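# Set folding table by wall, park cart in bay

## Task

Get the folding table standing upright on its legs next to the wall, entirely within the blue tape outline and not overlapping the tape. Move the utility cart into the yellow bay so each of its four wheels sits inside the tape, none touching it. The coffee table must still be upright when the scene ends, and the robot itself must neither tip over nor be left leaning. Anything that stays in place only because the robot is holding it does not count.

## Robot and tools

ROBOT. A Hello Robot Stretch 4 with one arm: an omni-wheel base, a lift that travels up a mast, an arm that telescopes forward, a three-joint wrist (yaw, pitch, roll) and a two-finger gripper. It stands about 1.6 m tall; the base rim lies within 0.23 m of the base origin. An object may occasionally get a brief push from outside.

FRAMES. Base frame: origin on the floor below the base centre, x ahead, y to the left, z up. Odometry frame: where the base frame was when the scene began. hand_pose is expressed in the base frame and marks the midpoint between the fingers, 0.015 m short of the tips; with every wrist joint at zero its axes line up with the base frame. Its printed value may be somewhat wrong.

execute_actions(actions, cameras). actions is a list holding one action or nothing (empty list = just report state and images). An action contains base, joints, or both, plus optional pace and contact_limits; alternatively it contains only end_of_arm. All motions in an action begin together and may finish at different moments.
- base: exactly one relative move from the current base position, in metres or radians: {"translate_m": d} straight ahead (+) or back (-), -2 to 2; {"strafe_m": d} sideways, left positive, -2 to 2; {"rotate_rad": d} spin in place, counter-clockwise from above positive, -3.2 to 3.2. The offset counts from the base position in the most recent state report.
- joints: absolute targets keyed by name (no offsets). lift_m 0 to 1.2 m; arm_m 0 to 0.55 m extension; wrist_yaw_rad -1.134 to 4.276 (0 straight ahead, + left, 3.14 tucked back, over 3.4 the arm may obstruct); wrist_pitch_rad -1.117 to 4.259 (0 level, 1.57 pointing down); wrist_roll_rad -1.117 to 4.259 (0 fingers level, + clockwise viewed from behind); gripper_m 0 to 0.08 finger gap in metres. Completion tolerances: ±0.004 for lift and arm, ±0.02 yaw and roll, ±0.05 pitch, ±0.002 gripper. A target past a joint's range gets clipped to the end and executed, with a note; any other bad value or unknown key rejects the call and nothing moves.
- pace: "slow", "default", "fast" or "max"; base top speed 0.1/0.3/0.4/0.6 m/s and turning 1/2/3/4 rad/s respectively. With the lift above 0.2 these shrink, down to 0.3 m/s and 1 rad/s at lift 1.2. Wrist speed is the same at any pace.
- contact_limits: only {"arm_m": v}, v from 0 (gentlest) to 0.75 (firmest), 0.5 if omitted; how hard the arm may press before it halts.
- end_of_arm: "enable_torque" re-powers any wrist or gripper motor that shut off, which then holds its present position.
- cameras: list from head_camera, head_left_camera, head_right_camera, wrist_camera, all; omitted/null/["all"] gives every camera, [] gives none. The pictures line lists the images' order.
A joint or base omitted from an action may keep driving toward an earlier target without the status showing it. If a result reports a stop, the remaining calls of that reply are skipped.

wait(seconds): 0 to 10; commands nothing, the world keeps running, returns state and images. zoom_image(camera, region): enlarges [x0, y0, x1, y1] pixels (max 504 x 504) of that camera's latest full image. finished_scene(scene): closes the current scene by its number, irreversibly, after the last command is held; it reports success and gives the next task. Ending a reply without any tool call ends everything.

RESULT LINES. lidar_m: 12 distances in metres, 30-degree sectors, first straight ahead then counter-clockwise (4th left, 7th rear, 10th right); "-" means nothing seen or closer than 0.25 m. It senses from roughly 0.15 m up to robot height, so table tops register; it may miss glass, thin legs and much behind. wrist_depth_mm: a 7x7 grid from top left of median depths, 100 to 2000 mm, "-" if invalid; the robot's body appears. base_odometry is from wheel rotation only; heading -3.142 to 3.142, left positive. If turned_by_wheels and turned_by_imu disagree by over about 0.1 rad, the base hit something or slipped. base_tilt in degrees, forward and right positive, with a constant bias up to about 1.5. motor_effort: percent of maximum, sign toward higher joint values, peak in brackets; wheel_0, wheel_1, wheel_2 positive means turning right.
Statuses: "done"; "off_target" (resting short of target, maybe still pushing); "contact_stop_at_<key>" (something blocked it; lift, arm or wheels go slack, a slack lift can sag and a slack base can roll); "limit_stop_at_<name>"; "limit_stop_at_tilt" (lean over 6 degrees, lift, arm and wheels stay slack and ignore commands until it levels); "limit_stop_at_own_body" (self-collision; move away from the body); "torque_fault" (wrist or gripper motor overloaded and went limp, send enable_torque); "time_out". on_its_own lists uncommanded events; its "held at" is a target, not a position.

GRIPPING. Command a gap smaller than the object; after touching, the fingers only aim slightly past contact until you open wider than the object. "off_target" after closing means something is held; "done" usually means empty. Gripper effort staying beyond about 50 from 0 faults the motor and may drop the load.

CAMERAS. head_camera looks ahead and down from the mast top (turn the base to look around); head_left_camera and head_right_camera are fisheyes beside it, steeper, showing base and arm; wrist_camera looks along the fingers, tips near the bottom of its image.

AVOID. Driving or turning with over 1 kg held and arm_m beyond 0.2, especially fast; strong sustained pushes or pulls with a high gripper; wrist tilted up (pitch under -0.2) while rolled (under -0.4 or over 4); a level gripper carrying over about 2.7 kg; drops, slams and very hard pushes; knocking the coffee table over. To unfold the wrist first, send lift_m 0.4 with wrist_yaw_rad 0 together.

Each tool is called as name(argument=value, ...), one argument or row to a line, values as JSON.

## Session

execute_actions(
  actions=[],
)

Scene clock: 0.00 s.
base_odometry: x=+0.000 y=+0.000 heading=+0.000 (m, m, rad; odometry frame)
turned_by_wheels: +0.000 (rad since the last result)
turned_by_imu: +0.000 (rad since the last result)
base_tilt: forward=-0.2 right=+0.3 (deg)
lidar_m: 1.58 1.40 1.33 1.75 1.69 1.14 0.85 0.86 0.89 0.83 0.79 0.85
base_status: not commanded
joint_positions: lift_m=+0.176 arm_m=+0.001 wrist_yaw_rad=+3.066 wrist_pitch_rad=+0.005 wrist_roll_rad=+0.002 gripper_m=+0.040
joint_status: not commanded
motor_effort: lift_m=+20 arm_m=-1 wrist_yaw_rad=+1 wrist_pitch_rad=-8 wrist_roll_rad=+0 gripper_m=-2 wheel_0=+0 wheel_1=+0 wheel_2=+0 (%)
hand_pose: x=-0.0339 y=+0.1032 z=+0.3532 quat_wxyz=(+0.038, -0.002, +0.001, +0.999) (m; base frame)
wrist_depth_mm: - 143 1042 1229 1430 1708 1499 / - 142 1060 1205 1430 1708 1499 / - 140 1025 1205 1397 1661 1499 / 116 141 1025 1205 1397 1708 1499 / 809 904 1025 1182 1397 1708 1464 / 831 917 1025 1182 1366 1499 1464 / 809 854 122 976 103 1008 991
pictures: head_camera, head_left_camera, head_right_camera, wrist_camera
camera_calibration (this result's frames):
wrist_camera: T_world_to_cam=[[0.108696, 0.994074, -0.00146667, -0.101992], [-0.00331508, -0.00111292, -0.999994, 0.408509], [-0.99407, 0.1087, 0.00317447, 0.103514], [0, 0, 0, 1]] pos_world=[0.11534, 0.0905898, 0.408028]
Images, in order (width x height): head_camera 420x560, head_left_camera 420x672, head_right_camera 420x672, wrist_camera 616x392.

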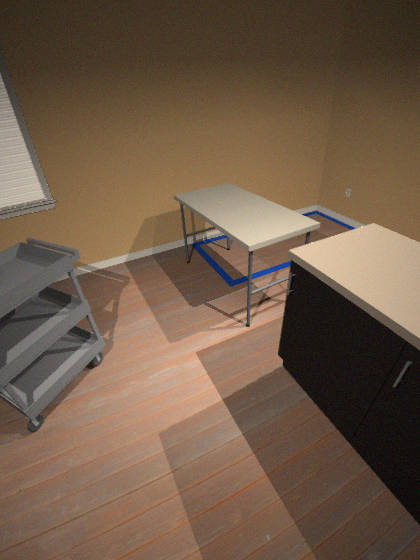

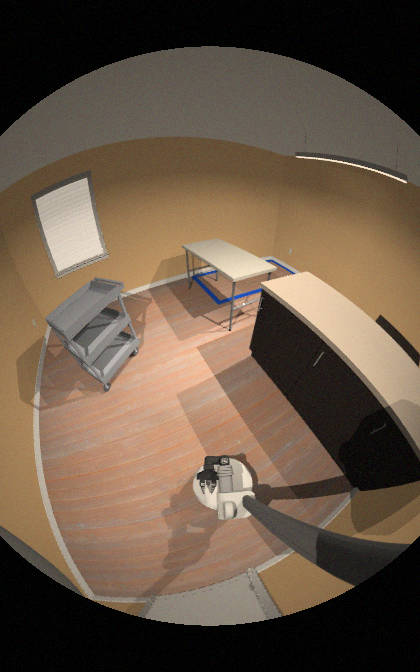

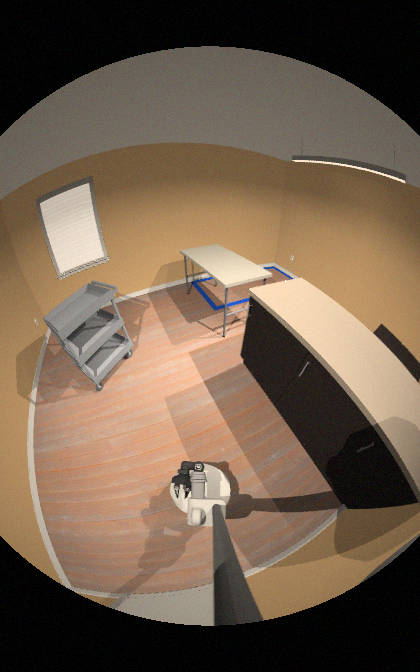

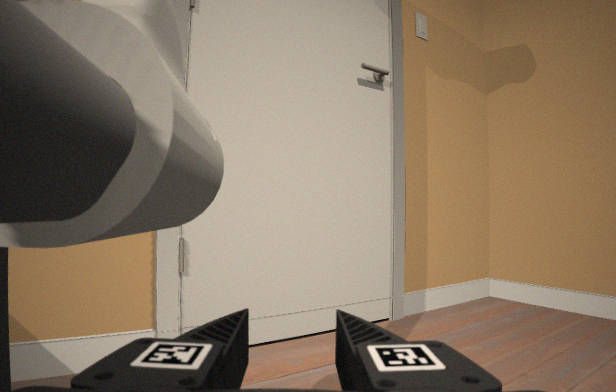

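execute_actions(
  actions=[
    {"base":{"rotate_rad":0.15}},
  ],
  cameras=[],
)

execute_actions(
  actions=[
    {"base":{"translate_m":1.45}},
  ],
  cameras=[],
)

execute_actions(
  actions=[
    {"base":{"rotate_rad":-1.15}},
  ],
  cameras=["head_left_camera"],
)

execute_actions(
  actions=[
    {"base":{"translate_m":0.75},"pace":"slow"},
  ],
  cameras=["head_left_camera"],
)

Scene clock: 11.43 s.
base_odometry: x=+0.000 y=+0.000 heading=+0.150 (m, m, rad; odometry frame)
turned_by_wheels: +0.150 (rad since the last result)
turned_by_imu: +0.148 (rad since the last result)
base_tilt: forward=-0.2 right=+0.3 (deg)
lidar_m: 1.59 1.34 1.41 1.70 1.68 1.02 0.84 0.85 0.96 0.81 0.80 0.95
base_status: done
joint_positions: lift_m=+0.176 arm_m=+0.001 wrist_yaw_rad=+3.066 wrist_pitch_rad=+0.005 wrist_roll_rad=+0.002 gripper_m=+0.040
joint_status: not commanded
motor_effort: lift_m=+20(20) arm_m=-1(2) wrist_yaw_rad=+1(1) wrist_pitch_rad=-8(9) wrist_roll_rad=+1(1) gripper_m=-1(1) wheel_0=-1(5) wheel_1=+0(6) wheel_2=+0(6) (%)
hand_pose: x=-0.0339 y=+0.1032 z=+0.3532 quat_wxyz=(+0.038, -0.002, +0.001, +0.999) (m; base frame)
wrist_depth_mm: - 143 1008 1118 1255 1430 1576 / - 142 1025 1138 1255 1464 1618 / - 140 991 1098 1229 1430 1576 / 115 141 976 1078 1205 1464 1618 / 831 904 991 1078 1229 1397 1576 / 842 917 976 1078 1182 1336 1464 / 831 866 122 976 103 1025 1008
pictures: none
No camera images: the call's "cameras" was empty. Leave "cameras" out to get every camera's image.

Scene clock: 17.77 s.
base_odometry: x=+1.434 y=+0.217 heading=+0.150 (m, m, rad; odometry frame)
turned_by_wheels: +0.000 (rad since the last result)
turned_by_imu: -0.001 (rad since the last result)
base_tilt: forward=-0.2 right=+0.3 (deg)
lidar_m: 0.74 1.46 0.78 0.56 0.75 2.43 2.26 0.87 0.60 0.41 0.41 0.44
base_status: done
joint_positions: lift_m=+0.176 arm_m=+0.001 wrist_yaw_rad=+3.066 wrist_pitch_rad=+0.005 wrist_roll_rad=+0.002 gripper_m=+0.040
joint_status: not commanded
motor_effort: lift_m=+20(20) arm_m=-1(1) wrist_yaw_rad=+0(1) wrist_pitch_rad=-9(9) wrist_roll_rad=+1(1) gripper_m=-1(1) wheel_0=-1(5) wheel_1=-1(8) wheel_2=+0(8) (%)
hand_pose: x=-0.0339 y=+0.1032 z=+0.3532 quat_wxyz=(+0.038, -0.002, +0.001, +0.999) (m; base frame)
wrist_depth_mm: - 143 - - - - - / - 142 - - - - - / - 140 - - - - 1983 / 115 141 - - - - - / 1464 - - - - - - / 1397 1499 1537 1576 1576 1537 1499 / 931 946 122 960 104 1025 976
pictures: none
No camera images: the call's "cameras" was empty. Leave "cameras" out to get every camera's image.

Scene clock: 19.57 s.
base_odometry: x=+1.434 y=+0.217 heading=-1.000 (m, m, rad; odometry frame)
turned_by_wheels: -1.150 (rad since the last result)
turned_by_imu: -1.141 (rad since the last result)
base_tilt: forward=-0.2 right=+0.3 (deg)
lidar_m: 0.40 0.43 0.63 1.49 1.60 0.53 0.67 2.31 2.30 1.08 0.59 0.71
base_status: done
joint_positions: lift_m=+0.176 arm_m=+0.001 wrist_yaw_rad=+3.066 wrist_pitch_rad=+0.005 wrist_roll_rad=+0.002 gripper_m=+0.040
joint_status: not commanded
motor_effort: lift_m=+20(20) arm_m=-2(1) wrist_yaw_rad=+1(1) wrist_pitch_rad=-9(8) wrist_roll_rad=+0(1) gripper_m=-1(0) wheel_0=+1(5) wheel_1=+0(4) wheel_2=+0(6) (%)
hand_pose: x=-0.0339 y=+0.1033 z=+0.3532 quat_wxyz=(+0.038, -0.002, +0.001, +0.999) (m; base frame)
wrist_depth_mm: - 143 - 831 778 - - / - 142 1160 1042 1025 - - / - 140 1182 - - - - / 115 141 991 1025 931 - - / - - - - - - - / 1430 1499 1205 878 788 1255 1499 / 960 976 122 960 103 960 976
pictures: head_left_camera
Images, in order (width x height): head_left_camera 420x672.

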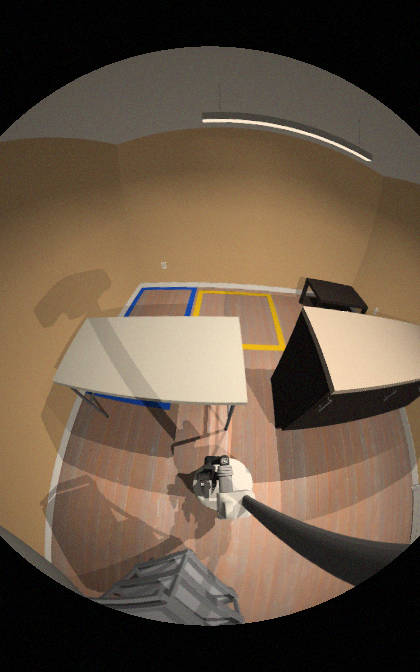

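Scene clock: 28.33 s.
base_odometry: x=+1.839 y=-0.414 heading=-1.001 (m, m, rad; odometry frame)
turned_by_wheels: +0.000 (rad since the last result)
turned_by_imu: -0.004 (rad since the last result)
base_tilt: forward=-0.1 right=+0.2 (deg)
lidar_m: 0.25 0.25 0.25 0.25 0.25 1.33 1.26 3.00 0.52 0.50 0.25 0.25
base_status: done
joint_positions: lift_m=+0.176 arm_m=+0.001 wrist_yaw_rad=+3.066 wrist_pitch_rad=+0.005 wrist_roll_rad=+0.002 gripper_m=+0.040
joint_status: not commanded
motor_effort: lift_m=+20(20) arm_m=-1(1) wrist_yaw_rad=+4(2) wrist_pitch_rad=-9(9) wrist_roll_rad=+2(0) gripper_m=-1(1) wheel_0=+3(6) wheel_1=-2(5) wheel_2=-6(9) (%)
hand_pose: x=-0.0339 y=+0.1033 z=+0.3532 quat_wxyz=(+0.038, -0.002, +0.001, +0.999) (m; base frame)
wrist_depth_mm: - 143 - - - - 1921 / - 142 - - - - 1921 / - 140 1921 1921 - - 1863 / 116 141 1808 - - - 1808 / - - - - - - 1808 / 1397 1464 1537 1576 1576 1537 1499 / 946 976 122 976 104 1008 1008
pictures: head_left_camera
Images, in order (width x height): head_left_camera 420x672.

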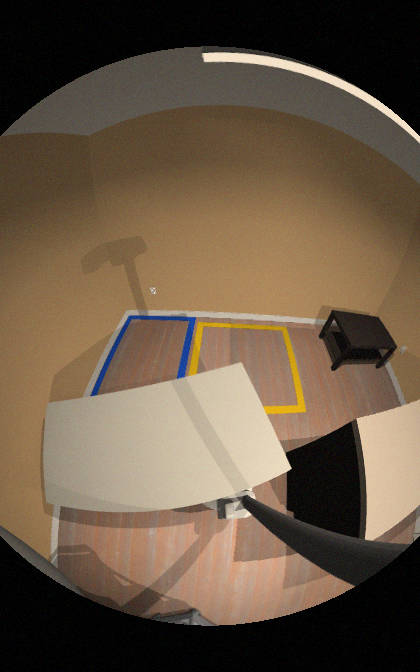

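execute_actions(
  actions=[
    {"base":{"translate_m":0.75},"pace":"slow"},
  ],
  cameras=["head_left_camera"],
)

execute_actions(
  actions=[
    {"base":{"translate_m":0.25},"pace":"slow"},
  ],
  cameras=[],
)

execute_actions(
  actions=[
    {"base":{"strafe_m":0.3},"pace":"slow"},
  ],
  cameras=["head_left_camera"],
)

Scene clock: 48.90 s.
base_odometry: x=+2.244 y=-1.046 heading=-1.000 (m, m, rad; odometry frame)
turned_by_wheels: +0.000 (rad since the last result)
turned_by_imu: -0.003 (rad since the last result)
base_tilt: forward=-0.2 right=+0.3 (deg)
lidar_m: 0.25 0.25 0.25 0.25 0.25 0.25 2.06 0.78 0.79 1.35 0.25 0.25
base_status: done
joint_positions: lift_m=+0.176 arm_m=+0.001 wrist_yaw_rad=+3.066 wrist_pitch_rad=+0.005 wrist_roll_rad=+0.002 gripper_m=+0.040
joint_status: not commanded
motor_effort: lift_m=+20(20) arm_m=-1(1) wrist_yaw_rad=+0(2) wrist_pitch_rad=-9(8) wrist_roll_rad=-1(1) gripper_m=-1(1) wheel_0=+4(8) wheel_1=+3(6) wheel_2=-4(9) (%)
hand_pose: x=-0.0339 y=+0.1033 z=+0.3532 quat_wxyz=(+0.038, -0.002, +0.001, +0.999) (m; base frame)
wrist_depth_mm: - 143 - - - 569 574 / - 142 - - - 809 778 / - 140 - - - - 1756 / 116 140 - - - - 1808 / 878 - - - - - 1708 / 960 1464 1537 1537 1576 1499 1464 / 931 960 122 960 104 946 1008
pictures: head_left_camera
Images, in order (width x height): head_left_camera 420x672.

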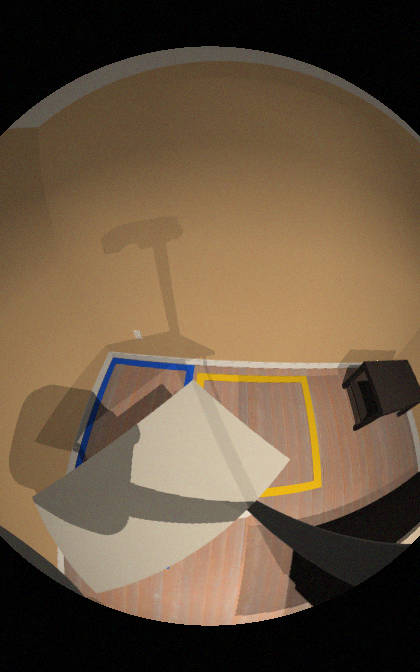

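Scene clock: 52.67 s.
base_odometry: x=+2.378 y=-1.256 heading=-1.000 (m, m, rad; odometry frame)
turned_by_wheels: +0.000 (rad since the last result)
turned_by_imu: -0.001 (rad since the last result)
base_tilt: forward=-0.2 right=+0.3 (deg)
lidar_m: 0.25 0.25 0.25 0.25 0.25 0.25 2.30 0.95 1.20 1.32 0.25 0.25
base_status: done
joint_positions: lift_m=+0.176 arm_m=+0.001 wrist_yaw_rad=+3.066 wrist_pitch_rad=+0.005 wrist_roll_rad=+0.002 gripper_m=+0.040
joint_status: not commanded
motor_effort: lift_m=+20(20) arm_m=-1(0) wrist_yaw_rad=+2(1) wrist_pitch_rad=-9(8) wrist_roll_rad=+0(1) gripper_m=-1(1) wheel_0=+5(7) wheel_1=+4(6) wheel_2=-4(8) (%)
hand_pose: x=-0.0339 y=+0.1033 z=+0.3532 quat_wxyz=(+0.038, -0.002, +0.001, +0.999) (m; base frame)
wrist_depth_mm: - 143 - - 585 574 569 / - 142 - - - 809 788 / - 140 - - - - 1708 / 116 141 - - - - 1661 / 917 1366 - - - - 1708 / 1008 1336 1537 1537 1576 1576 1499 / 946 960 122 960 103 1008 991
pictures: none
No camera images: the call's "cameras" was empty. Leave "cameras" out to get every camera's image.

Scene clock: 56.80 s.
base_odometry: x=+2.631 y=-1.094 heading=-1.000 (m, m, rad; odometry frame)
turned_by_wheels: +0.000 (rad since the last result)
turned_by_imu: -0.002 (rad since the last result)
base_tilt: forward=-0.2 right=+0.3 (deg)
lidar_m: 0.25 0.25 0.25 0.25 0.25 0.25 0.25 1.21 1.20 1.62 0.25 0.25
base_status: done
joint_positions: lift_m=+0.176 arm_m=+0.001 wrist_yaw_rad=+3.066 wrist_pitch_rad=+0.005 wrist_roll_rad=+0.002 gripper_m=+0.040
joint_status: not commanded
motor_effort: lift_m=+20(20) arm_m=-1(2) wrist_yaw_rad=+0(1) wrist_pitch_rad=-9(9) wrist_roll_rad=+1(2) gripper_m=-1(0) wheel_0=-3(9) wheel_1=+6(8) wheel_2=-2(4) (%)
hand_pose: x=-0.0339 y=+0.1033 z=+0.3532 quat_wxyz=(+0.038, -0.002, +0.001, +0.999) (m; base frame)
wrist_depth_mm: - 143 - - 591 574 574 / - 142 - - 842 1618 1229 / - 140 - - - 1921 1308 / 116 141 - - - 1921 1308 / 1255 - - - - 1756 1308 / 1281 1464 1537 1576 1576 1499 1281 / 946 960 122 960 103 1008 991
pictures: head_left_camera
Images, in order (width x height): head_left_camera 420x672.

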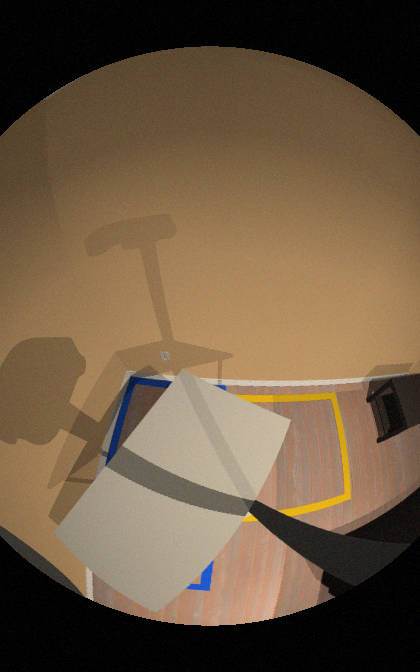

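execute_actions(
  actions=[
    {"base":{"strafe_m":-0.55}},
  ],
  cameras=[],
)

execute_actions(
  actions=[
    {"base":{"translate_m":0.36}},
  ],
  cameras=["head_left_camera"],
)

execute_actions(
  actions=[
    {"base":{"strafe_m":0.48},"pace":"slow"},
  ],
  cameras=[],
)

execute_actions(
  actions=[
    {"base":{"strafe_m":-0.15}},
  ],
  cameras=["head_left_camera"],
)

execute_actions(
  actions=[
    {"base":{"translate_m":-1.9}},
  ],
  cameras=[],
)

execute_actions(
  actions=[
    {"base":{"strafe_m":0.85}},
  ],
  cameras=["head_left_camera","head_camera"],
)

Scene clock: 70.77 s.
base_odometry: x=+2.168 y=-1.391 heading=-1.000 (m, m, rad; odometry frame)
turned_by_wheels: +0.000 (rad since the last result)
turned_by_imu: +0.000 (rad since the last result)
base_tilt: forward=-0.2 right=+0.3 (deg)
lidar_m: 0.83 0.36 0.32 0.38 0.50 2.48 1.06 0.86 1.26 1.08 1.09 0.85
base_status: done
joint_positions: lift_m=+0.176 arm_m=+0.001 wrist_yaw_rad=+3.066 wrist_pitch_rad=+0.005 wrist_roll_rad=+0.002 gripper_m=+0.040
joint_status: not commanded
motor_effort: lift_m=+20(20) arm_m=-1(1) wrist_yaw_rad=+2(0) wrist_pitch_rad=-9(9) wrist_roll_rad=+0(2) gripper_m=-1(1) wheel_0=-2(8) wheel_1=+1(9) wheel_2=+0(2) (%)
hand_pose: x=-0.0339 y=+0.1033 z=+0.3532 quat_wxyz=(+0.038, -0.002, +0.001, +0.999) (m; base frame)
wrist_depth_mm: - 143 - - - - - / - 142 - - - - - / - 140 - - - - - / 116 141 - - - - - / 891 904 - - - - - / 891 991 1537 1576 1618 1537 1430 / 878 891 122 960 103 991 991
pictures: none
No camera images: the call's "cameras" was empty. Leave "cameras" out to get every camera's image.

Scene clock: 73.43 s.
base_odometry: x=+2.362 y=-1.694 heading=-1.000 (m, m, rad; odometry frame)
turned_by_wheels: +0.000 (rad since the last result)
turned_by_imu: -0.001 (rad since the last result)
base_tilt: forward=-0.2 right=+0.3 (deg)
lidar_m: 0.47 0.50 0.62 0.25 0.25 0.79 1.18 1.22 1.14 1.11 0.63 0.49
base_status: done
joint_positions: lift_m=+0.176 arm_m=+0.001 wrist_yaw_rad=+3.066 wrist_pitch_rad=+0.005 wrist_roll_rad=+0.002 gripper_m=+0.040
joint_status: not commanded
motor_effort: lift_m=+20(20) arm_m=-2(2) wrist_yaw_rad=+0(1) wrist_pitch_rad=-9(9) wrist_roll_rad=+1(0) gripper_m=+0(2) wheel_0=-1(5) wheel_1=+0(2) wheel_2=+2(8) (%)
hand_pose: x=-0.0339 y=+0.1033 z=+0.3532 quat_wxyz=(+0.038, -0.002, +0.001, +0.999) (m; base frame)
wrist_depth_mm: - 143 - - - - 580 / - 142 - - - - 778 / - 140 - - - - 1921 / 116 141 - - - - 1983 / 1281 1255 - - - - 1921 / 1255 1255 1537 1576 1537 1537 1499 / 960 960 122 976 103 1008 976
pictures: head_left_camera
Images, in order (width x height): head_left_camera 420x672.

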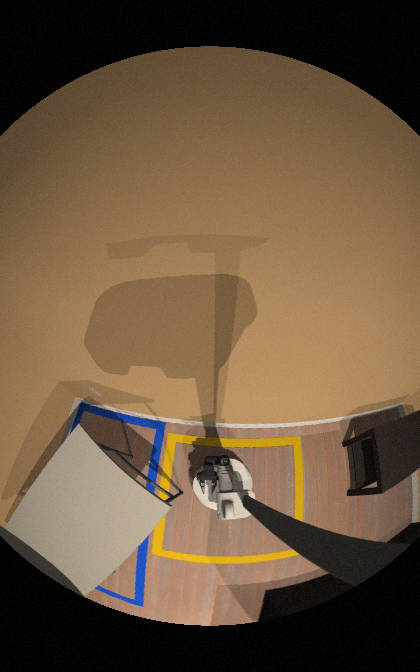

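Scene clock: 79.37 s.
base_odometry: x=+2.766 y=-1.435 heading=-1.000 (m, m, rad; odometry frame)
turned_by_wheels: +0.000 (rad since the last result)
turned_by_imu: -0.003 (rad since the last result)
base_tilt: forward=-0.2 right=+0.3 (deg)
lidar_m: 0.53 0.57 0.89 0.25 0.25 0.28 2.76 1.42 1.75 1.49 0.69 0.55
base_status: done
joint_positions: lift_m=+0.176 arm_m=+0.001 wrist_yaw_rad=+3.066 wrist_pitch_rad=+0.005 wrist_roll_rad=+0.002 gripper_m=+0.040
joint_status: not commanded
motor_effort: lift_m=+20(20) arm_m=-1(1) wrist_yaw_rad=+2(2) wrist_pitch_rad=-8(9) wrist_roll_rad=+0(1) gripper_m=-2(1) wheel_0=-5(6) wheel_1=+5(8) wheel_2=+3(3) (%)
hand_pose: x=-0.0339 y=+0.1033 z=+0.3532 quat_wxyz=(+0.038, -0.002, +0.001, +0.999) (m; base frame)
wrist_depth_mm: - 143 - - - 211 574 / - 142 - - - 214 778 / - 140 - - - 1118 1205 / 116 141 - - - 1618 1366 / 1229 - - - - 1205 1336 / 1255 1499 1537 1576 1537 210 1255 / 931 960 122 960 103 194 -
pictures: none
No camera images: the call's "cameras" was empty. Leave "cameras" out to get every camera's image.

Scene clock: 81.10 s.
base_odometry: x=+2.640 y=-1.516 heading=-1.000 (m, m, rad; odometry frame)
turned_by_wheels: +0.000 (rad since the last result)
turned_by_imu: +0.000 (rad since the last result)
base_tilt: forward=-0.1 right=+0.3 (deg)
lidar_m: 0.50 0.56 0.86 0.29 0.30 0.64 2.66 1.31 1.46 1.44 0.68 0.53
base_status: done
joint_positions: lift_m=+0.176 arm_m=+0.001 wrist_yaw_rad=+3.066 wrist_pitch_rad=+0.005 wrist_roll_rad=+0.002 gripper_m=+0.040
joint_status: not commanded
motor_effort: lift_m=+20(20) arm_m=-1(1) wrist_yaw_rad=+1(1) wrist_pitch_rad=-9(9) wrist_roll_rad=+1(1) gripper_m=-1(1) wheel_0=-2(8) wheel_1=+1(8) wheel_2=+0(1) (%)
hand_pose: x=-0.0339 y=+0.1033 z=+0.3532 quat_wxyz=(+0.038, -0.002, +0.001, +0.999) (m; base frame)
wrist_depth_mm: - 143 - - - 627 569 / - 142 - - - 878 778 / - 140 - - - 1863 1430 / 116 141 - - - - 1576 / 1229 1576 - - - 1983 1537 / 1229 1430 1537 1576 1618 1537 1397 / 946 976 122 960 103 1025 991
pictures: head_left_camera
Images, in order (width x height): head_left_camera 420x672.

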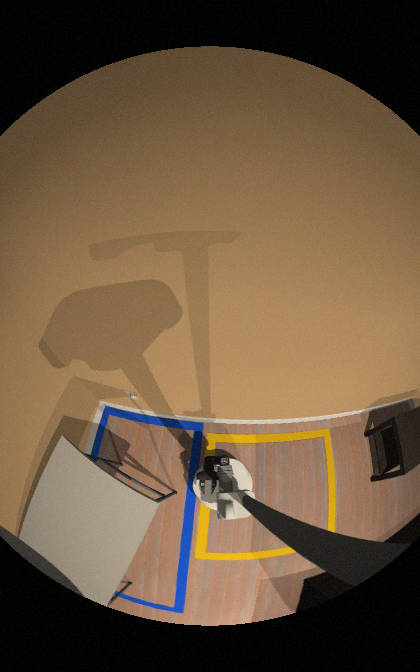

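Scene clock: 88.90 s.
base_odometry: x=+1.613 y=+0.083 heading=-1.000 (m, m, rad; odometry frame)
turned_by_wheels: +0.000 (rad since the last result)
turned_by_imu: -0.003 (rad since the last result)
base_tilt: forward=-0.2 right=+0.3 (deg)
lidar_m: 1.61 1.02 1.03 1.38 1.51 0.71 0.75 2.56 2.39 0.58 0.59 0.88
base_status: done
joint_positions: lift_m=+0.176 arm_m=+0.001 wrist_yaw_rad=+3.066 wrist_pitch_rad=+0.005 wrist_roll_rad=+0.002 gripper_m=+0.040
joint_status: not commanded
motor_effort: lift_m=+20(20) arm_m=-2(2) wrist_yaw_rad=+2(3) wrist_pitch_rad=-9(9) wrist_roll_rad=+1(0) gripper_m=-1(1) wheel_0=-1(4) wheel_1=+1(4) wheel_2=-1(8) (%)
hand_pose: x=-0.0339 y=+0.1033 z=+0.3532 quat_wxyz=(+0.038, -0.002, +0.001, +0.999) (m; base frame)
wrist_depth_mm: - 143 - - - - 1921 / - 142 1308 1060 1138 - 1921 / - 140 1397 - - - 1863 / 116 141 1078 1008 1160 - 1863 / - - - - - - 1921 / 1397 1430 1336 946 1098 1576 1464 / 946 976 122 931 103 991 1008
pictures: none
No camera images: the call's "cameras" was empty. Leave "cameras" out to get every camera's image.

Scene clock: 93.07 s.
base_odometry: x=+2.328 y=+0.542 heading=-1.000 (m, m, rad; odometry frame)
turned_by_wheels: +0.000 (rad since the last result)
turned_by_imu: -0.004 (rad since the last result)
base_tilt: forward=-0.1 right=+0.3 (deg)
lidar_m: 0.72 0.68 0.54 0.53 0.60 0.89 2.23 0.89 3.24 1.40 1.48 1.54
base_status: done
joint_positions: lift_m=+0.176 arm_m=+0.001 wrist_yaw_rad=+3.066 wrist_pitch_rad=+0.005 wrist_roll_rad=+0.002 gripper_m=+0.040
joint_status: not commanded
motor_effort: lift_m=+20(20) arm_m=-1(2) wrist_yaw_rad=+1(2) wrist_pitch_rad=-9(8) wrist_roll_rad=+1(1) gripper_m=-1(2) wheel_0=+2(7) wheel_1=-2(10) wheel_2=-1(1) (%)
hand_pose: x=-0.0339 y=+0.1033 z=+0.3532 quat_wxyz=(+0.038, -0.002, +0.001, +0.999) (m; base frame)
wrist_depth_mm: - 143 - - - 917 634 / - 142 - - 1983 931 647 / - 140 - - - 976 647 / 116 141 - - - 946 661 / 1308 1537 - - - 946 640 / 946 1229 1537 1537 1464 946 634 / 931 991 122 960 104 809 627
pictures: head_camera, head_left_camera
Images, in order (width x height): head_camera 420x560, head_left_camera 420x672.

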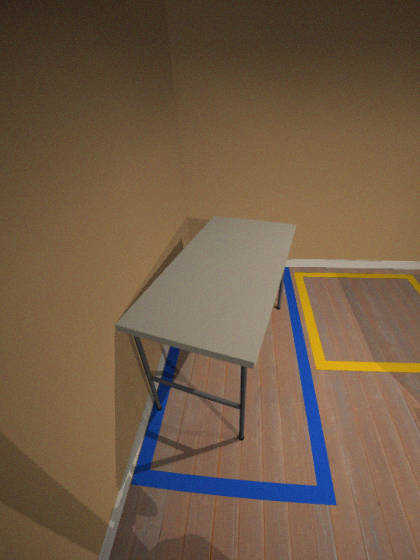

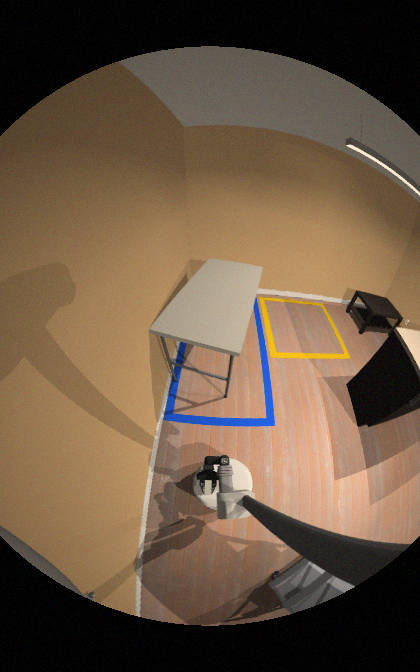

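execute_actions(
  actions=[
    {"base":{"rotate_rad":-0.12},"joints":{"lift_m":0.32,"arm_m":0.3}},
  ],
  cameras=[],
)

execute_actions(
  actions=[
    {"base":{"strafe_m":0.13}},
  ],
  cameras=[],
)

execute_actions(
  actions=[
    {"base":{"translate_m":0.42}},
  ],
  cameras=[],
)

execute_actions(
  actions=[
    {"base":{"strafe_m":-0.29},"pace":"slow"},
  ],
  cameras=["head_left_camera"],
)

execute_actions(
  actions=[
    {"base":{"strafe_m":0.25},"joints":{"arm_m":0}},
  ],
  cameras=[],
)

execute_actions(
  actions=[
    {"base":{"translate_m":-2},"joints":{"lift_m":0.14}},
  ],
  cameras=["head_left_camera","head_camera"],
)

Scene clock: 116.87 s.
base_odometry: x=+2.328 y=+0.542 heading=-1.120 (m, m, rad; odometry frame)
turned_by_wheels: -0.120 (rad since the last result)
turned_by_imu: -0.121 (rad since the last result)
base_tilt: forward=-0.2 right=+0.3 (deg)
lidar_m: 0.71 0.81 0.57 0.52 0.57 0.77 2.14 0.93 0.93 1.41 1.42 2.59
base_status: done
joint_positions: lift_m=+0.320 arm_m=+0.299 wrist_yaw_rad=+3.066 wrist_pitch_rad=+0.004 wrist_roll_rad=+0.002 gripper_m=+0.040
joint_status: all done
motor_effort: lift_m=+23(25) arm_m=+5(6) wrist_yaw_rad=-1(2) wrist_pitch_rad=-8(8) wrist_roll_rad=+0(2) gripper_m=-1(1) wheel_0=+0(4) wheel_1=+0(4) wheel_2=-1(5) (%)
hand_pose: x=+0.2647 y=+0.1033 z=+0.4970 quat_wxyz=(+0.038, -0.002, +0.001, +0.999) (m; base frame)
wrist_depth_mm: - - - - 1308 778 585 / 114 469 - - 1336 798 580 / 111 158 496 - 1336 788 580 / 135 160 436 - 1397 788 574 / - 1756 - - 1366 788 574 / 1366 1229 - - 1229 778 569 / 1308 445 122 1308 103 715 574
pictures: none
No camera images: the call's "cameras" was empty. Leave "cameras" out to get every camera's image.

Scene clock: 118.50 s.
base_odometry: x=+2.445 y=+0.599 heading=-1.120 (m, m, rad; odometry frame)
turned_by_wheels: +0.000 (rad since the last result)
turned_by_imu: -0.001 (rad since the last result)
base_tilt: forward=-0.2 right=+0.3 (deg)
lidar_m: 0.72 0.61 0.42 0.40 0.43 0.59 1.51 1.00 1.03 1.54 1.56 2.62
base_status: done
joint_positions: lift_m=+0.320 arm_m=+0.299 wrist_yaw_rad=+3.066 wrist_pitch_rad=+0.004 wrist_roll_rad=+0.002 gripper_m=+0.040
joint_status: not commanded
motor_effort: lift_m=+23(23) arm_m=+4(4) wrist_yaw_rad=+3(2) wrist_pitch_rad=-8(9) wrist_roll_rad=+2(3) gripper_m=+0(1) wheel_0=+2(8) wheel_1=-1(6) wheel_2=-1(0) (%)
hand_pose: x=+0.2647 y=+0.1033 z=+0.4970 quat_wxyz=(+0.038, -0.002, +0.001, +0.999) (m; base frame)
wrist_depth_mm: - - - - 991 564 424 / 114 469 - - 991 569 427 / 111 158 492 - 991 574 418 / 135 160 439 - 991 569 418 / - 1281 - - 960 569 413 / 1255 1281 - 1921 866 559 421 / 1229 445 122 1308 103 512 418
pictures: none
No camera images: the call's "cameras" was empty. Leave "cameras" out to get every camera's image.

Scene clock: 121.37 s.
base_odometry: x=+2.628 y=+0.221 heading=-1.120 (m, m, rad; odometry frame)
turned_by_wheels: +0.000 (rad since the last result)
turned_by_imu: -0.001 (rad since the last result)
base_tilt: forward=-0.1 right=+0.2 (deg)
lidar_m: 0.31 0.36 0.44 0.40 0.44 0.59 1.51 1.33 3.47 1.49 1.54 0.32
base_status: done
joint_positions: lift_m=+0.320 arm_m=+0.299 wrist_yaw_rad=+3.066 wrist_pitch_rad=+0.004 wrist_roll_rad=+0.002 gripper_m=+0.040
joint_status: not commanded
motor_effort: lift_m=+23(23) arm_m=+4(5) wrist_yaw_rad=+1(0) wrist_pitch_rad=-9(9) wrist_roll_rad=+4(2) gripper_m=+0(0) wheel_0=+1(5) wheel_1=+0(6) wheel_2=+2(8) (%)
hand_pose: x=+0.2647 y=+0.1033 z=+0.4970 quat_wxyz=(+0.038, -0.002, +0.001, +0.999) (m; base frame)
wrist_depth_mm: - - - - 1008 574 427 / 115 469 - - 991 580 433 / 111 158 496 - 1008 580 421 / 134 160 439 - 1008 580 424 / - - - - 1008 569 424 / 1537 1618 - 1921 878 564 424 / 1336 445 122 1308 103 517 421
pictures: none
No camera images: the call's "cameras" was empty. Leave "cameras" out to get every camera's image.

Scene clock: 125.40 s.
base_odometry: x=+2.368 y=+0.094 heading=-1.119 (m, m, rad; odometry frame)
turned_by_wheels: +0.001 (rad since the last result)
turned_by_imu: +0.003 (rad since the last result)
base_tilt: forward=-0.1 right=+0.2 (deg)
lidar_m: 0.30 0.30 0.50 0.68 0.73 0.99 1.29 1.20 3.16 1.20 1.25 2.15
base_status: done
joint_positions: lift_m=+0.320 arm_m=+0.299 wrist_yaw_rad=+3.066 wrist_pitch_rad=+0.004 wrist_roll_rad=+0.002 gripper_m=+0.040
joint_status: not commanded
motor_effort: lift_m=+23(23) arm_m=+3(4) wrist_yaw_rad=+1(0) wrist_pitch_rad=-8(9) wrist_roll_rad=+1(0) gripper_m=-1(0) wheel_0=+7(10) wheel_1=-1(4) wheel_2=+6(5) (%)
hand_pose: x=+0.2648 y=+0.1033 z=+0.4970 quat_wxyz=(+0.038, -0.002, +0.001, +0.999) (m; base frame)
wrist_depth_mm: - - - - 1921 1042 778 / 114 473 - - 1921 1078 778 / 111 158 492 - 1863 1060 788 / 134 160 433 - 1863 1060 788 / - 1499 - - 1863 1078 778 / 1863 1464 1863 - 1661 1060 768 / 1281 445 122 1308 103 976 759
pictures: head_left_camera
Images, in order (width x height): head_left_camera 420x672.

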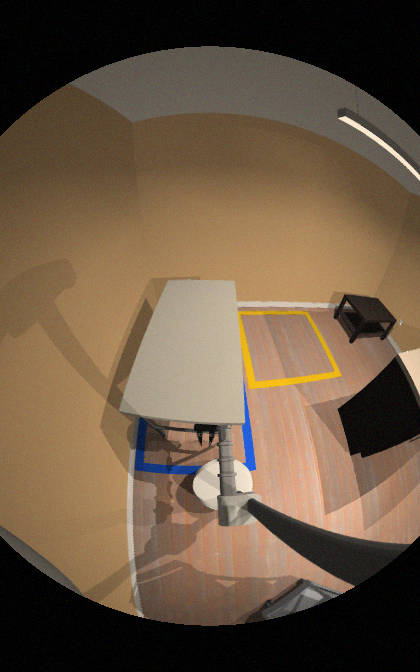

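Scene clock: 127.53 s.
base_odometry: x=+2.593 y=+0.203 heading=-1.119 (m, m, rad; odometry frame)
turned_by_wheels: +0.000 (rad since the last result)
turned_by_imu: -0.002 (rad since the last result)
base_tilt: forward=-0.1 right=+0.3 (deg)
lidar_m: 0.32 0.35 0.46 0.44 0.46 0.66 1.69 1.32 3.42 1.44 0.44 0.34
base_status: done
joint_positions: lift_m=+0.320 arm_m=+0.001 wrist_yaw_rad=+3.066 wrist_pitch_rad=+0.004 wrist_roll_rad=+0.002 gripper_m=+0.040
joint_status: all done
motor_effort: lift_m=+22(23) arm_m=-4(2) wrist_yaw_rad=-1(1) wrist_pitch_rad=-8(9) wrist_roll_rad=+0(0) gripper_m=-2(1) wheel_0=+1(7) wheel_1=-1(7) wheel_2=+1(6) (%)
hand_pose: x=-0.0333 y=+0.1032 z=+0.4971 quat_wxyz=(+0.038, -0.002, +0.001, +0.999) (m; base frame)
wrist_depth_mm: - 144 - - 1118 634 473 / - 143 - - 1118 640 473 / - 140 - - 1160 634 466 / 115 141 - - 1118 640 469 / 1756 - - - 1098 634 469 / 1537 1863 - - 976 634 473 / 1308 1308 122 1281 103 580 466
pictures: none
No camera images: the call's "cameras" was empty. Leave "cameras" out to get every camera's image.

Scene clock: 135.67 s.
base_odometry: x=+1.720 y=+2.003 heading=-1.119 (m, m, rad; odometry frame)
turned_by_wheels: +0.000 (rad since the last result)
turned_by_imu: -0.003 (rad since the last result)
base_tilt: forward=-0.2 right=+0.2 (deg)
lidar_m: 1.86 0.59 0.41 0.40 0.45 0.63 0.64 0.68 0.94 0.84 0.75 0.77
base_status: done
joint_positions: lift_m=+0.140 arm_m=+0.001 wrist_yaw_rad=+3.066 wrist_pitch_rad=+0.004 wrist_roll_rad=+0.002 gripper_m=+0.040
joint_status: all done
motor_effort: lift_m=+17(20) arm_m=-4(5) wrist_yaw_rad=+1(0) wrist_pitch_rad=-9(9) wrist_roll_rad=+1(2) gripper_m=+0(1) wheel_0=+2(3) wheel_1=+0(5) wheel_2=-2(10) (%)
hand_pose: x=-0.0333 y=+0.1032 z=+0.3175 quat_wxyz=(+0.038, -0.002, +0.001, +0.999) (m; base frame)
wrist_depth_mm: - 144 788 809 831 609 455 / - 142 788 798 820 615 459 / - 140 788 809 820 615 449 / 116 141 768 798 820 615 452 / 732 759 778 798 820 609 449 / 741 750 768 788 809 609 455 / 715 723 122 778 103 554 445
pictures: head_camera, head_left_camera
Images, in order (width x height): head_camera 420x560, head_left_camera 420x672.

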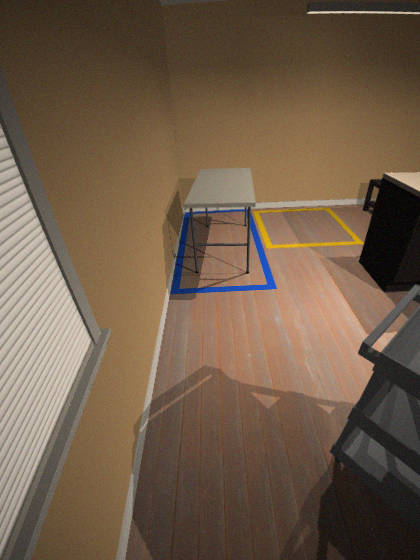

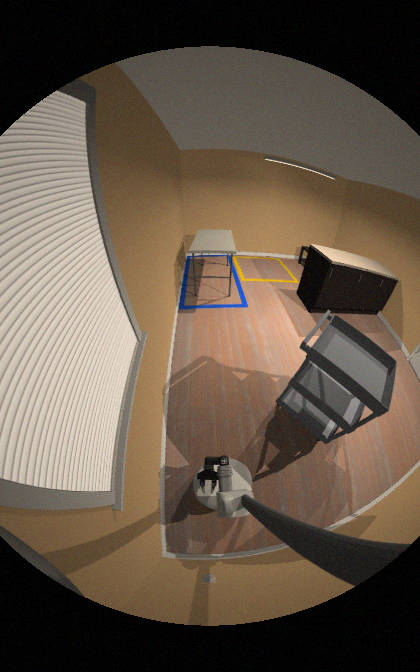

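execute_actions(
  actions=[
    {"base":{"translate_m":-0.15}},
  ],
  cameras=[],
)

execute_actions(
  actions=[
    {"base":{"strafe_m":-0.7}},
  ],
  cameras=["head_left_camera"],
)

execute_actions(
  actions=[
    {"base":{"translate_m":0.75},"pace":"slow"},
  ],
  cameras=["head_left_camera"],
)

Scene clock: 143.67 s.
base_odometry: x=+1.654 y=+2.138 heading=-1.119 (m, m, rad; odometry frame)
turned_by_wheels: +0.000 (rad since the last result)
turned_by_imu: -0.001 (rad since the last result)
base_tilt: forward=-0.2 right=+0.3 (deg)
lidar_m: 1.80 0.59 0.42 0.41 0.44 0.52 0.49 0.53 0.72 1.90 0.85 0.87
base_status: done
joint_positions: lift_m=+0.140 arm_m=+0.001 wrist_yaw_rad=+3.066 wrist_pitch_rad=+0.004 wrist_roll_rad=+0.002 gripper_m=+0.040
joint_status: not commanded
motor_effort: lift_m=+16(17) arm_m=-4(4) wrist_yaw_rad=+0(1) wrist_pitch_rad=-8(9) wrist_roll_rad=+1(0) gripper_m=+0(0) wheel_0=+0(4) wheel_1=+0(5) wheel_2=+0(8) (%)
hand_pose: x=-0.0333 y=+0.1032 z=+0.3175 quat_wxyz=(+0.038, -0.002, +0.001, +0.999) (m; base frame)
wrist_depth_mm: - 144 640 654 676 603 459 / - 142 634 654 676 615 462 / - 140 634 654 676 609 452 / 115 141 634 647 661 615 449 / 591 603 627 640 654 609 449 / 591 603 621 640 654 603 452 / 591 597 122 634 103 554 445
pictures: none
No camera images: the call's "cameras" was empty. Leave "cameras" out to get every camera's image.

Scene clock: 147.33 s.
base_odometry: x=+1.024 y=+1.832 heading=-1.119 (m, m, rad; odometry frame)
turned_by_wheels: +0.000 (rad since the last result)
turned_by_imu: +0.000 (rad since the last result)
base_tilt: forward=-0.2 right=+0.3 (deg)
lidar_m: 0.40 0.81 1.15 1.09 0.74 0.52 0.48 0.53 0.72 1.94 2.68 0.35
base_status: done
joint_positions: lift_m=+0.140 arm_m=+0.001 wrist_yaw_rad=+3.066 wrist_pitch_rad=+0.004 wrist_roll_rad=+0.002 gripper_m=+0.040
joint_status: not commanded
motor_effort: lift_m=+17(17) arm_m=-4(4) wrist_yaw_rad=+1(1) wrist_pitch_rad=-9(9) wrist_roll_rad=+0(1) gripper_m=-1(1) wheel_0=-1(8) wheel_1=+1(9) wheel_2=+1(1) (%)
hand_pose: x=-0.0333 y=+0.1032 z=+0.3175 quat_wxyz=(+0.038, -0.002, +0.001, +0.999) (m; base frame)
wrist_depth_mm: - 143 634 654 676 691 707 / - 143 627 647 676 683 699 / - 139 627 647 654 683 707 / 116 142 621 640 654 676 683 / 585 597 621 640 654 668 699 / 580 597 609 627 647 668 691 / 585 585 122 627 103 654 676
pictures: head_left_camera
Images, in order (width x height): head_left_camera 420x672.

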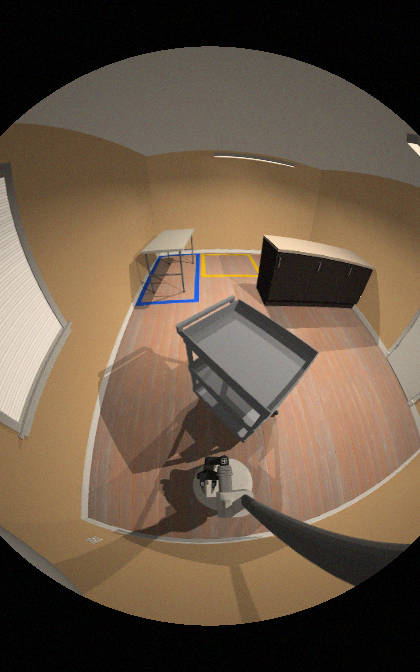

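Scene clock: 156.13 s.
base_odometry: x=+1.352 y=+1.158 heading=-1.119 (m, m, rad; odometry frame)
turned_by_wheels: +0.000 (rad since the last result)
turned_by_imu: -0.003 (rad since the last result)
base_tilt: forward=-0.1 right=+0.3 (deg)
lidar_m: 0.25 0.26 1.19 1.10 1.16 1.30 1.24 1.31 1.76 0.41 0.26 0.25
base_status: done
joint_positions: lift_m=+0.140 arm_m=+0.001 wrist_yaw_rad=+3.066 wrist_pitch_rad=+0.004 wrist_roll_rad=+0.002 gripper_m=+0.040
joint_status: not commanded
motor_effort: lift_m=+17(17) arm_m=-5(5) wrist_yaw_rad=+0(0) wrist_pitch_rad=-9(9) wrist_roll_rad=+1(1) gripper_m=-1(0) wheel_0=+6(7) wheel_1=+5(5) wheel_2=-8(14) (%)
hand_pose: x=-0.0333 y=+0.1032 z=+0.3175 quat_wxyz=(+0.038, -0.002, +0.001, +0.999) (m; base frame)
wrist_depth_mm: - 144 1397 1430 1499 1537 1336 / - 143 1397 1397 1464 1499 1336 / - 140 1397 1430 1464 1499 1308 / 116 141 1397 1430 1464 1499 1308 / 1308 1336 1366 1430 1464 1499 1308 / 1308 1281 1308 1366 1430 1397 1205 / 866 891 122 878 103 917 904
pictures: head_left_camera
Images, in order (width x height): head_left_camera 420x672.

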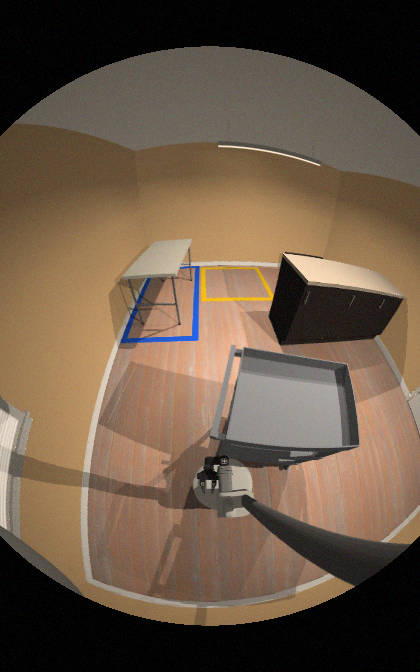

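execute_actions(
  actions=[
    {"base":{"translate_m":-0.1}},
  ],
  cameras=[],
)

execute_actions(
  actions=[
    {"base":{"strafe_m":-0.3}},
  ],
  cameras=[],
)

execute_actions(
  actions=[
    {"base":{"rotate_rad":0.12}},
  ],
  cameras=[],
)

execute_actions(
  actions=[
    {"base":{"translate_m":0.6},"pace":"slow"},
  ],
  cameras=["head_left_camera"],
)

Scene clock: 167.80 s.
base_odometry: x=+1.308 y=+1.248 heading=-1.119 (m, m, rad; odometry frame)
turned_by_wheels: +0.000 (rad since the last result)
turned_by_imu: -0.001 (rad since the last result)
base_tilt: forward=-0.2 right=+0.3 (deg)
lidar_m: 0.28 1.64 1.16 1.09 1.16 1.20 1.13 1.19 1.63 2.58 0.34 0.29
base_status: done
joint_positions: lift_m=+0.140 arm_m=+0.001 wrist_yaw_rad=+3.066 wrist_pitch_rad=+0.004 wrist_roll_rad=+0.002 gripper_m=+0.040
joint_status: not commanded
motor_effort: lift_m=+17(17) arm_m=-4(4) wrist_yaw_rad=+2(1) wrist_pitch_rad=-8(9) wrist_roll_rad=+1(0) gripper_m=-1(1) wheel_0=+0(5) wheel_1=+1(7) wheel_2=-1(7) (%)
hand_pose: x=-0.0333 y=+0.1032 z=+0.3175 quat_wxyz=(+0.038, -0.002, +0.001, +0.999) (m; base frame)
wrist_depth_mm: - 144 1308 1336 1366 1430 1308 / - 142 1308 1336 1366 1430 1336 / - 140 1281 1336 1366 1397 1336 / 116 142 1308 1308 1336 1366 1281 / 1205 1229 1281 1281 1336 1366 1336 / 1182 1205 1255 1255 1336 1366 1229 / 878 891 122 878 103 931 904
pictures: none
No camera images: the call's "cameras" was empty. Leave "cameras" out to get every camera's image.

Scene clock: 170.13 s.
base_odometry: x=+1.038 y=+1.117 heading=-1.119 (m, m, rad; odometry frame)
turned_by_wheels: +0.000 (rad since the last result)
turned_by_imu: +0.000 (rad since the last result)
base_tilt: forward=-0.2 right=+0.2 (deg)
lidar_m: 0.25 0.26 0.45 1.40 1.46 1.18 1.14 1.18 1.62 2.25 0.25 0.25
base_status: done
joint_positions: lift_m=+0.140 arm_m=+0.001 wrist_yaw_rad=+3.066 wrist_pitch_rad=+0.004 wrist_roll_rad=+0.002 gripper_m=+0.040
joint_status: not commanded
motor_effort: lift_m=+17(17) arm_m=-4(5) wrist_yaw_rad=+2(2) wrist_pitch_rad=-9(9) wrist_roll_rad=+1(1) gripper_m=-1(0) wheel_0=-2(7) wheel_1=+1(6) wheel_2=+0(0) (%)
hand_pose: x=-0.0333 y=+0.1032 z=+0.3175 quat_wxyz=(+0.038, -0.002, +0.001, +0.999) (m; base frame)
wrist_depth_mm: - 144 1281 1336 1397 1430 1430 / - 143 1308 1336 1336 1430 1464 / - 140 1281 1308 1366 1397 1430 / 116 142 1308 1308 1336 1397 1430 / 1229 1255 1255 1336 1281 1366 1397 / 1182 1205 1229 1281 1308 1366 1366 / 866 866 122 891 103 931 891
pictures: none
No camera images: the call's "cameras" was empty. Leave "cameras" out to get every camera's image.

Scene clock: 170.90 s.
base_odometry: x=+1.038 y=+1.117 heading=-0.999 (m, m, rad; odometry frame)
turned_by_wheels: +0.120 (rad since the last result)
turned_by_imu: +0.119 (rad since the last result)
base_tilt: forward=-0.2 right=+0.2 (deg)
lidar_m: 0.25 0.28 1.42 1.40 1.47 1.15 1.12 1.22 1.88 2.28 0.25 0.25
base_status: done
joint_positions: lift_m=+0.140 arm_m=+0.001 wrist_yaw_rad=+3.066 wrist_pitch_rad=+0.004 wrist_roll_rad=+0.002 gripper_m=+0.040
joint_status: not commanded
motor_effort: lift_m=+17(17) arm_m=-5(5) wrist_yaw_rad=+1(1) wrist_pitch_rad=-8(9) wrist_roll_rad=+2(1) gripper_m=-1(1) wheel_0=+1(5) wheel_1=+0(4) wheel_2=+0(5) (%)
hand_pose: x=-0.0333 y=+0.1032 z=+0.3175 quat_wxyz=(+0.038, -0.002, +0.001, +0.999) (m; base frame)
wrist_depth_mm: - 143 1336 1308 1308 1281 1281 / - 143 1336 1308 1308 1308 1281 / - 140 1308 1308 1308 1281 1281 / 116 141 1281 1308 1281 1281 1255 / 1308 1281 1336 1281 1255 1255 1281 / 1255 1281 1281 1255 1281 1229 1255 / 878 878 122 866 103 917 891
pictures: none
No camera images: the call's "cameras" was empty. Leave "cameras" out to get every camera's image.

Scene clock: 178.20 s.
base_odometry: x=+1.363 y=+0.613 heading=-0.999 (m, m, rad; odometry frame)
turned_by_wheels: +0.000 (rad since the last result)
turned_by_imu: -0.003 (rad since the last result)
base_tilt: forward=-0.2 right=+0.2 (deg)
lidar_m: 0.25 0.25 1.39 1.36 1.46 1.77 1.71 1.86 2.38 0.41 0.25 0.25
base_status: done
joint_positions: lift_m=+0.140 arm_m=+0.001 wrist_yaw_rad=+3.066 wrist_pitch_rad=+0.004 wrist_roll_rad=+0.002 gripper_m=+0.040
joint_status: not commanded
motor_effort: lift_m=+17(17) arm_m=-4(5) wrist_yaw_rad=+1(1) wrist_pitch_rad=-8(9) wrist_roll_rad=+2(0) gripper_m=-1(2) wheel_0=+6(6) wheel_1=+4(5) wheel_2=-9(10) (%)
hand_pose: x=-0.0333 y=+0.1032 z=+0.3175 quat_wxyz=(+0.038, -0.002, +0.001, +0.999) (m; base frame)
wrist_depth_mm: - 144 1983 1921 1921 1921 1808 / - 142 1921 1983 1983 1921 1863 / - 140 1921 1921 1921 1921 1863 / 116 141 1983 1921 1921 1863 1808 / 1983 1921 1921 1921 1983 1863 1808 / 1255 1336 1397 1397 1464 1366 1336 / 878 878 122 878 104 931 904
pictures: head_left_camera
Images, in order (width x height): head_left_camera 420x672.

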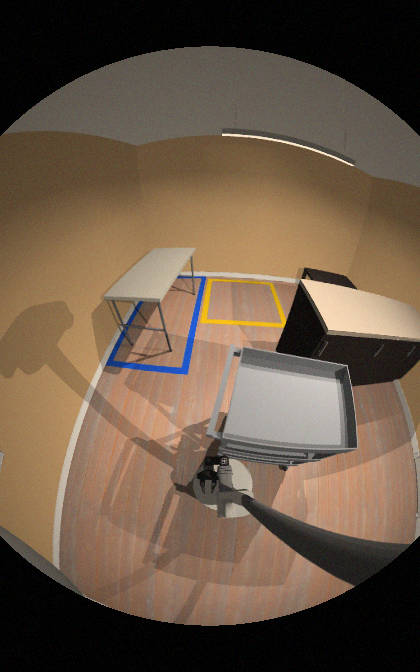

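execute_actions(
  actions=[
    {"base":{"translate_m":-0.17}},
  ],
  cameras=[],
)

execute_actions(
  actions=[
    {"base":{"strafe_m":-0.9}},
  ],
  cameras=[],
)

execute_actions(
  actions=[
    {"base":{"translate_m":0.55}},
  ],
  cameras=[],
)

execute_actions(
  actions=[
    {"base":{"rotate_rad":1.6}},
  ],
  cameras=["head_left_camera"],
)

execute_actions(
  actions=[
    {"base":{"translate_m":0.45},"pace":"slow"},
  ],
  cameras=["head_left_camera"],
)

Scene clock: 195.17 s.
base_odometry: x=+1.271 y=+0.756 heading=-0.999 (m, m, rad; odometry frame)
turned_by_wheels: +0.000 (rad since the last result)
turned_by_imu: -0.001 (rad since the last result)
base_tilt: forward=-0.2 right=+0.2 (deg)
lidar_m: 0.36 1.53 1.39 1.37 1.50 1.60 1.56 1.69 2.37 2.30 0.42 0.35
base_status: done
joint_positions: lift_m=+0.140 arm_m=+0.001 wrist_yaw_rad=+3.066 wrist_pitch_rad=+0.004 wrist_roll_rad=+0.002 gripper_m=+0.040
joint_status: not commanded
motor_effort: lift_m=+17(17) arm_m=-4(4) wrist_yaw_rad=+1(1) wrist_pitch_rad=-10(8) wrist_roll_rad=+1(2) gripper_m=-2(1) wheel_0=-1(4) wheel_1=+1(5) wheel_2=-1(8) (%)
hand_pose: x=-0.0333 y=+0.1032 z=+0.3175 quat_wxyz=(+0.038, -0.002, +0.001, +0.999) (m; base frame)
wrist_depth_mm: - 144 1756 1708 1756 1756 1708 / - 142 1756 1756 1756 1708 1756 / - 140 1756 1661 1808 1756 1708 / 115 141 1756 1756 1756 1756 1708 / 1708 1808 1756 1756 1756 1661 1756 / 1281 1308 1366 1397 1464 1397 1336 / 854 891 122 878 103 904 904
pictures: none
No camera images: the call's "cameras" was empty. Leave "cameras" out to get every camera's image.

Scene clock: 199.50 s.
base_odometry: x=+0.514 y=+0.269 heading=-0.999 (m, m, rad; odometry frame)
turned_by_wheels: +0.000 (rad since the last result)
turned_by_imu: +0.006 (rad since the last result)
base_tilt: forward=-0.1 right=+0.3 (deg)
lidar_m: 0.81 0.43 0.39 2.27 2.17 1.70 1.65 1.83 1.45 1.44 1.08 0.85
base_status: done
joint_positions: lift_m=+0.140 arm_m=+0.001 wrist_yaw_rad=+3.066 wrist_pitch_rad=+0.004 wrist_roll_rad=+0.002 gripper_m=+0.040
joint_status: not commanded
motor_effort: lift_m=+17(17) arm_m=-4(4) wrist_yaw_rad=+0(1) wrist_pitch_rad=-8(9) wrist_roll_rad=+0(2) gripper_m=-1(0) wheel_0=-1(15) wheel_1=+1(6) wheel_2=+0(7) (%)
hand_pose: x=-0.0334 y=+0.1032 z=+0.3175 quat_wxyz=(+0.038, -0.002, +0.001, +0.999) (m; base frame)
wrist_depth_mm: - 143 1921 1863 1863 1983 1921 / - 143 1863 1863 1863 1808 1863 / - 140 1921 1863 1808 1808 1808 / 116 141 1863 1863 1808 1808 1808 / 1863 1863 1808 1808 1808 1756 1756 / 1308 1336 1397 1397 1430 1366 1366 / 866 878 122 878 103 931 904
pictures: none
No camera images: the call's "cameras" was empty. Leave "cameras" out to get every camera's image.

Scene clock: 202.83 s.
base_odometry: x=+0.811 y=-0.194 heading=-0.999 (m, m, rad; odometry frame)
turned_by_wheels: +0.000 (rad since the last result)
turned_by_imu: -0.001 (rad since the last result)
base_tilt: forward=-0.2 right=+0.3 (deg)
lidar_m: 0.29 0.31 0.25 0.25 0.27 2.27 2.22 1.93 1.54 0.83 0.39 0.29
base_status: done
joint_positions: lift_m=+0.140 arm_m=+0.001 wrist_yaw_rad=+3.066 wrist_pitch_rad=+0.004 wrist_roll_rad=+0.002 gripper_m=+0.040
joint_status: not commanded
motor_effort: lift_m=+17(17) arm_m=-4(4) wrist_yaw_rad=+0(2) wrist_pitch_rad=-9(8) wrist_roll_rad=+0(1) gripper_m=-1(0) wheel_0=-1(4) wheel_1=-1(6) wheel_2=+0(9) (%)
hand_pose: x=-0.0334 y=+0.1032 z=+0.3175 quat_wxyz=(+0.038, -0.002, +0.001, +0.999) (m; base frame)
wrist_depth_mm: - 144 - - - 424 - / - 142 - - - 347 235 / - 140 - - - 424 368 / 116 141 - - - - - / 1863 - - - - - - / 1281 1308 1397 1430 1397 1205 1336 / 866 891 122 878 103 427 421
pictures: none
No camera images: the call's "cameras" was empty. Leave "cameras" out to get every camera's image.

Scene clock: 204.90 s.
base_odometry: x=+0.811 y=-0.194 heading=+0.601 (m, m, rad; odometry frame)
turned_by_wheels: +1.600 (rad since the last result)
turned_by_imu: +1.587 (rad since the last result)
base_tilt: forward=-0.2 right=+0.2 (deg)
lidar_m: 0.25 0.25 2.20 2.20 1.85 1.54 0.74 0.35 0.28 0.27 0.31 0.25
base_status: done
joint_positions: lift_m=+0.140 arm_m=+0.001 wrist_yaw_rad=+3.066 wrist_pitch_rad=+0.004 wrist_roll_rad=+0.002 gripper_m=+0.040
joint_status: not commanded
motor_effort: lift_m=+17(17) arm_m=-4(4) wrist_yaw_rad=+0(1) wrist_pitch_rad=-9(9) wrist_roll_rad=+1(1) gripper_m=+1(0) wheel_0=+1(6) wheel_1=+1(6) wheel_2=+1(6) (%)
hand_pose: x=-0.0334 y=+0.1032 z=+0.3174 quat_wxyz=(+0.038, -0.002, +0.001, +0.999) (m; base frame)
wrist_depth_mm: - 144 1661 1708 1708 1618 1576 / - 142 1430 1661 1661 1661 1576 / - 140 1464 1708 1576 1618 1576 / 115 141 1499 1661 1661 1618 1576 / 496 732 1464 1661 1661 1618 1618 / 544 820 1366 1397 1430 1366 1336 / 621 732 122 878 103 904 891
pictures: head_left_camera
Images, in order (width x height): head_left_camera 420x672.

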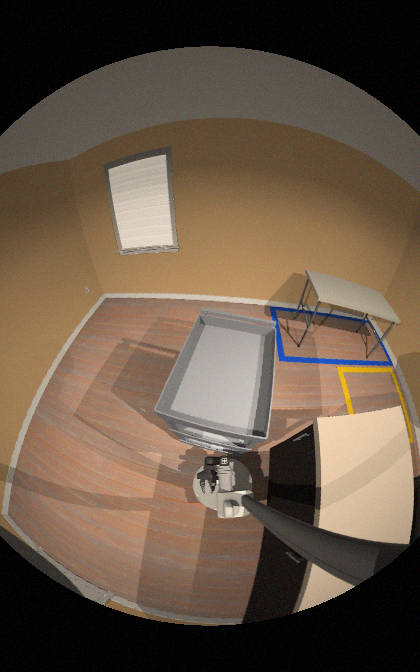

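Scene clock: 210.70 s.
base_odometry: x=+1.182 y=+0.060 heading=+0.601 (m, m, rad; odometry frame)
turned_by_wheels: +0.000 (rad since the last result)
turned_by_imu: -0.002 (rad since the last result)
base_tilt: forward=-0.2 right=+0.3 (deg)
lidar_m: 0.25 1.91 2.17 2.12 2.38 1.96 0.95 0.47 0.39 2.17 0.28 0.25
base_status: done
joint_positions: lift_m=+0.140 arm_m=+0.001 wrist_yaw_rad=+3.066 wrist_pitch_rad=+0.004 wrist_roll_rad=+0.002 gripper_m=+0.040
joint_status: not commanded
motor_effort: lift_m=+17(17) arm_m=-4(4) wrist_yaw_rad=+1(2) wrist_pitch_rad=-8(9) wrist_roll_rad=+1(1) gripper_m=-1(0) wheel_0=+2(5) wheel_1=+4(7) wheel_2=-8(12) (%)
hand_pose: x=-0.0334 y=+0.1032 z=+0.3174 quat_wxyz=(+0.038, -0.002, +0.001, +0.999) (m; base frame)
wrist_depth_mm: - 143 - - - - - / - 143 - - - - - / - 140 1708 - - - - / 116 141 1661 - - - 1983 / 574 854 1708 - - - - / 640 1025 1397 1430 1430 1430 1366 / 732 831 122 866 103 917 917
pictures: head_left_camera
Images, in order (width x height): head_left_camera 420x672.

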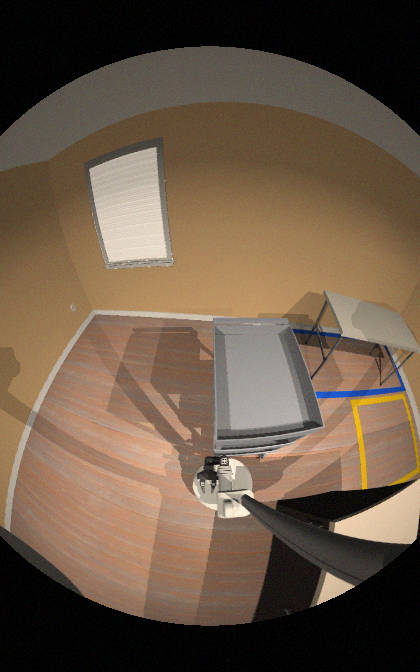

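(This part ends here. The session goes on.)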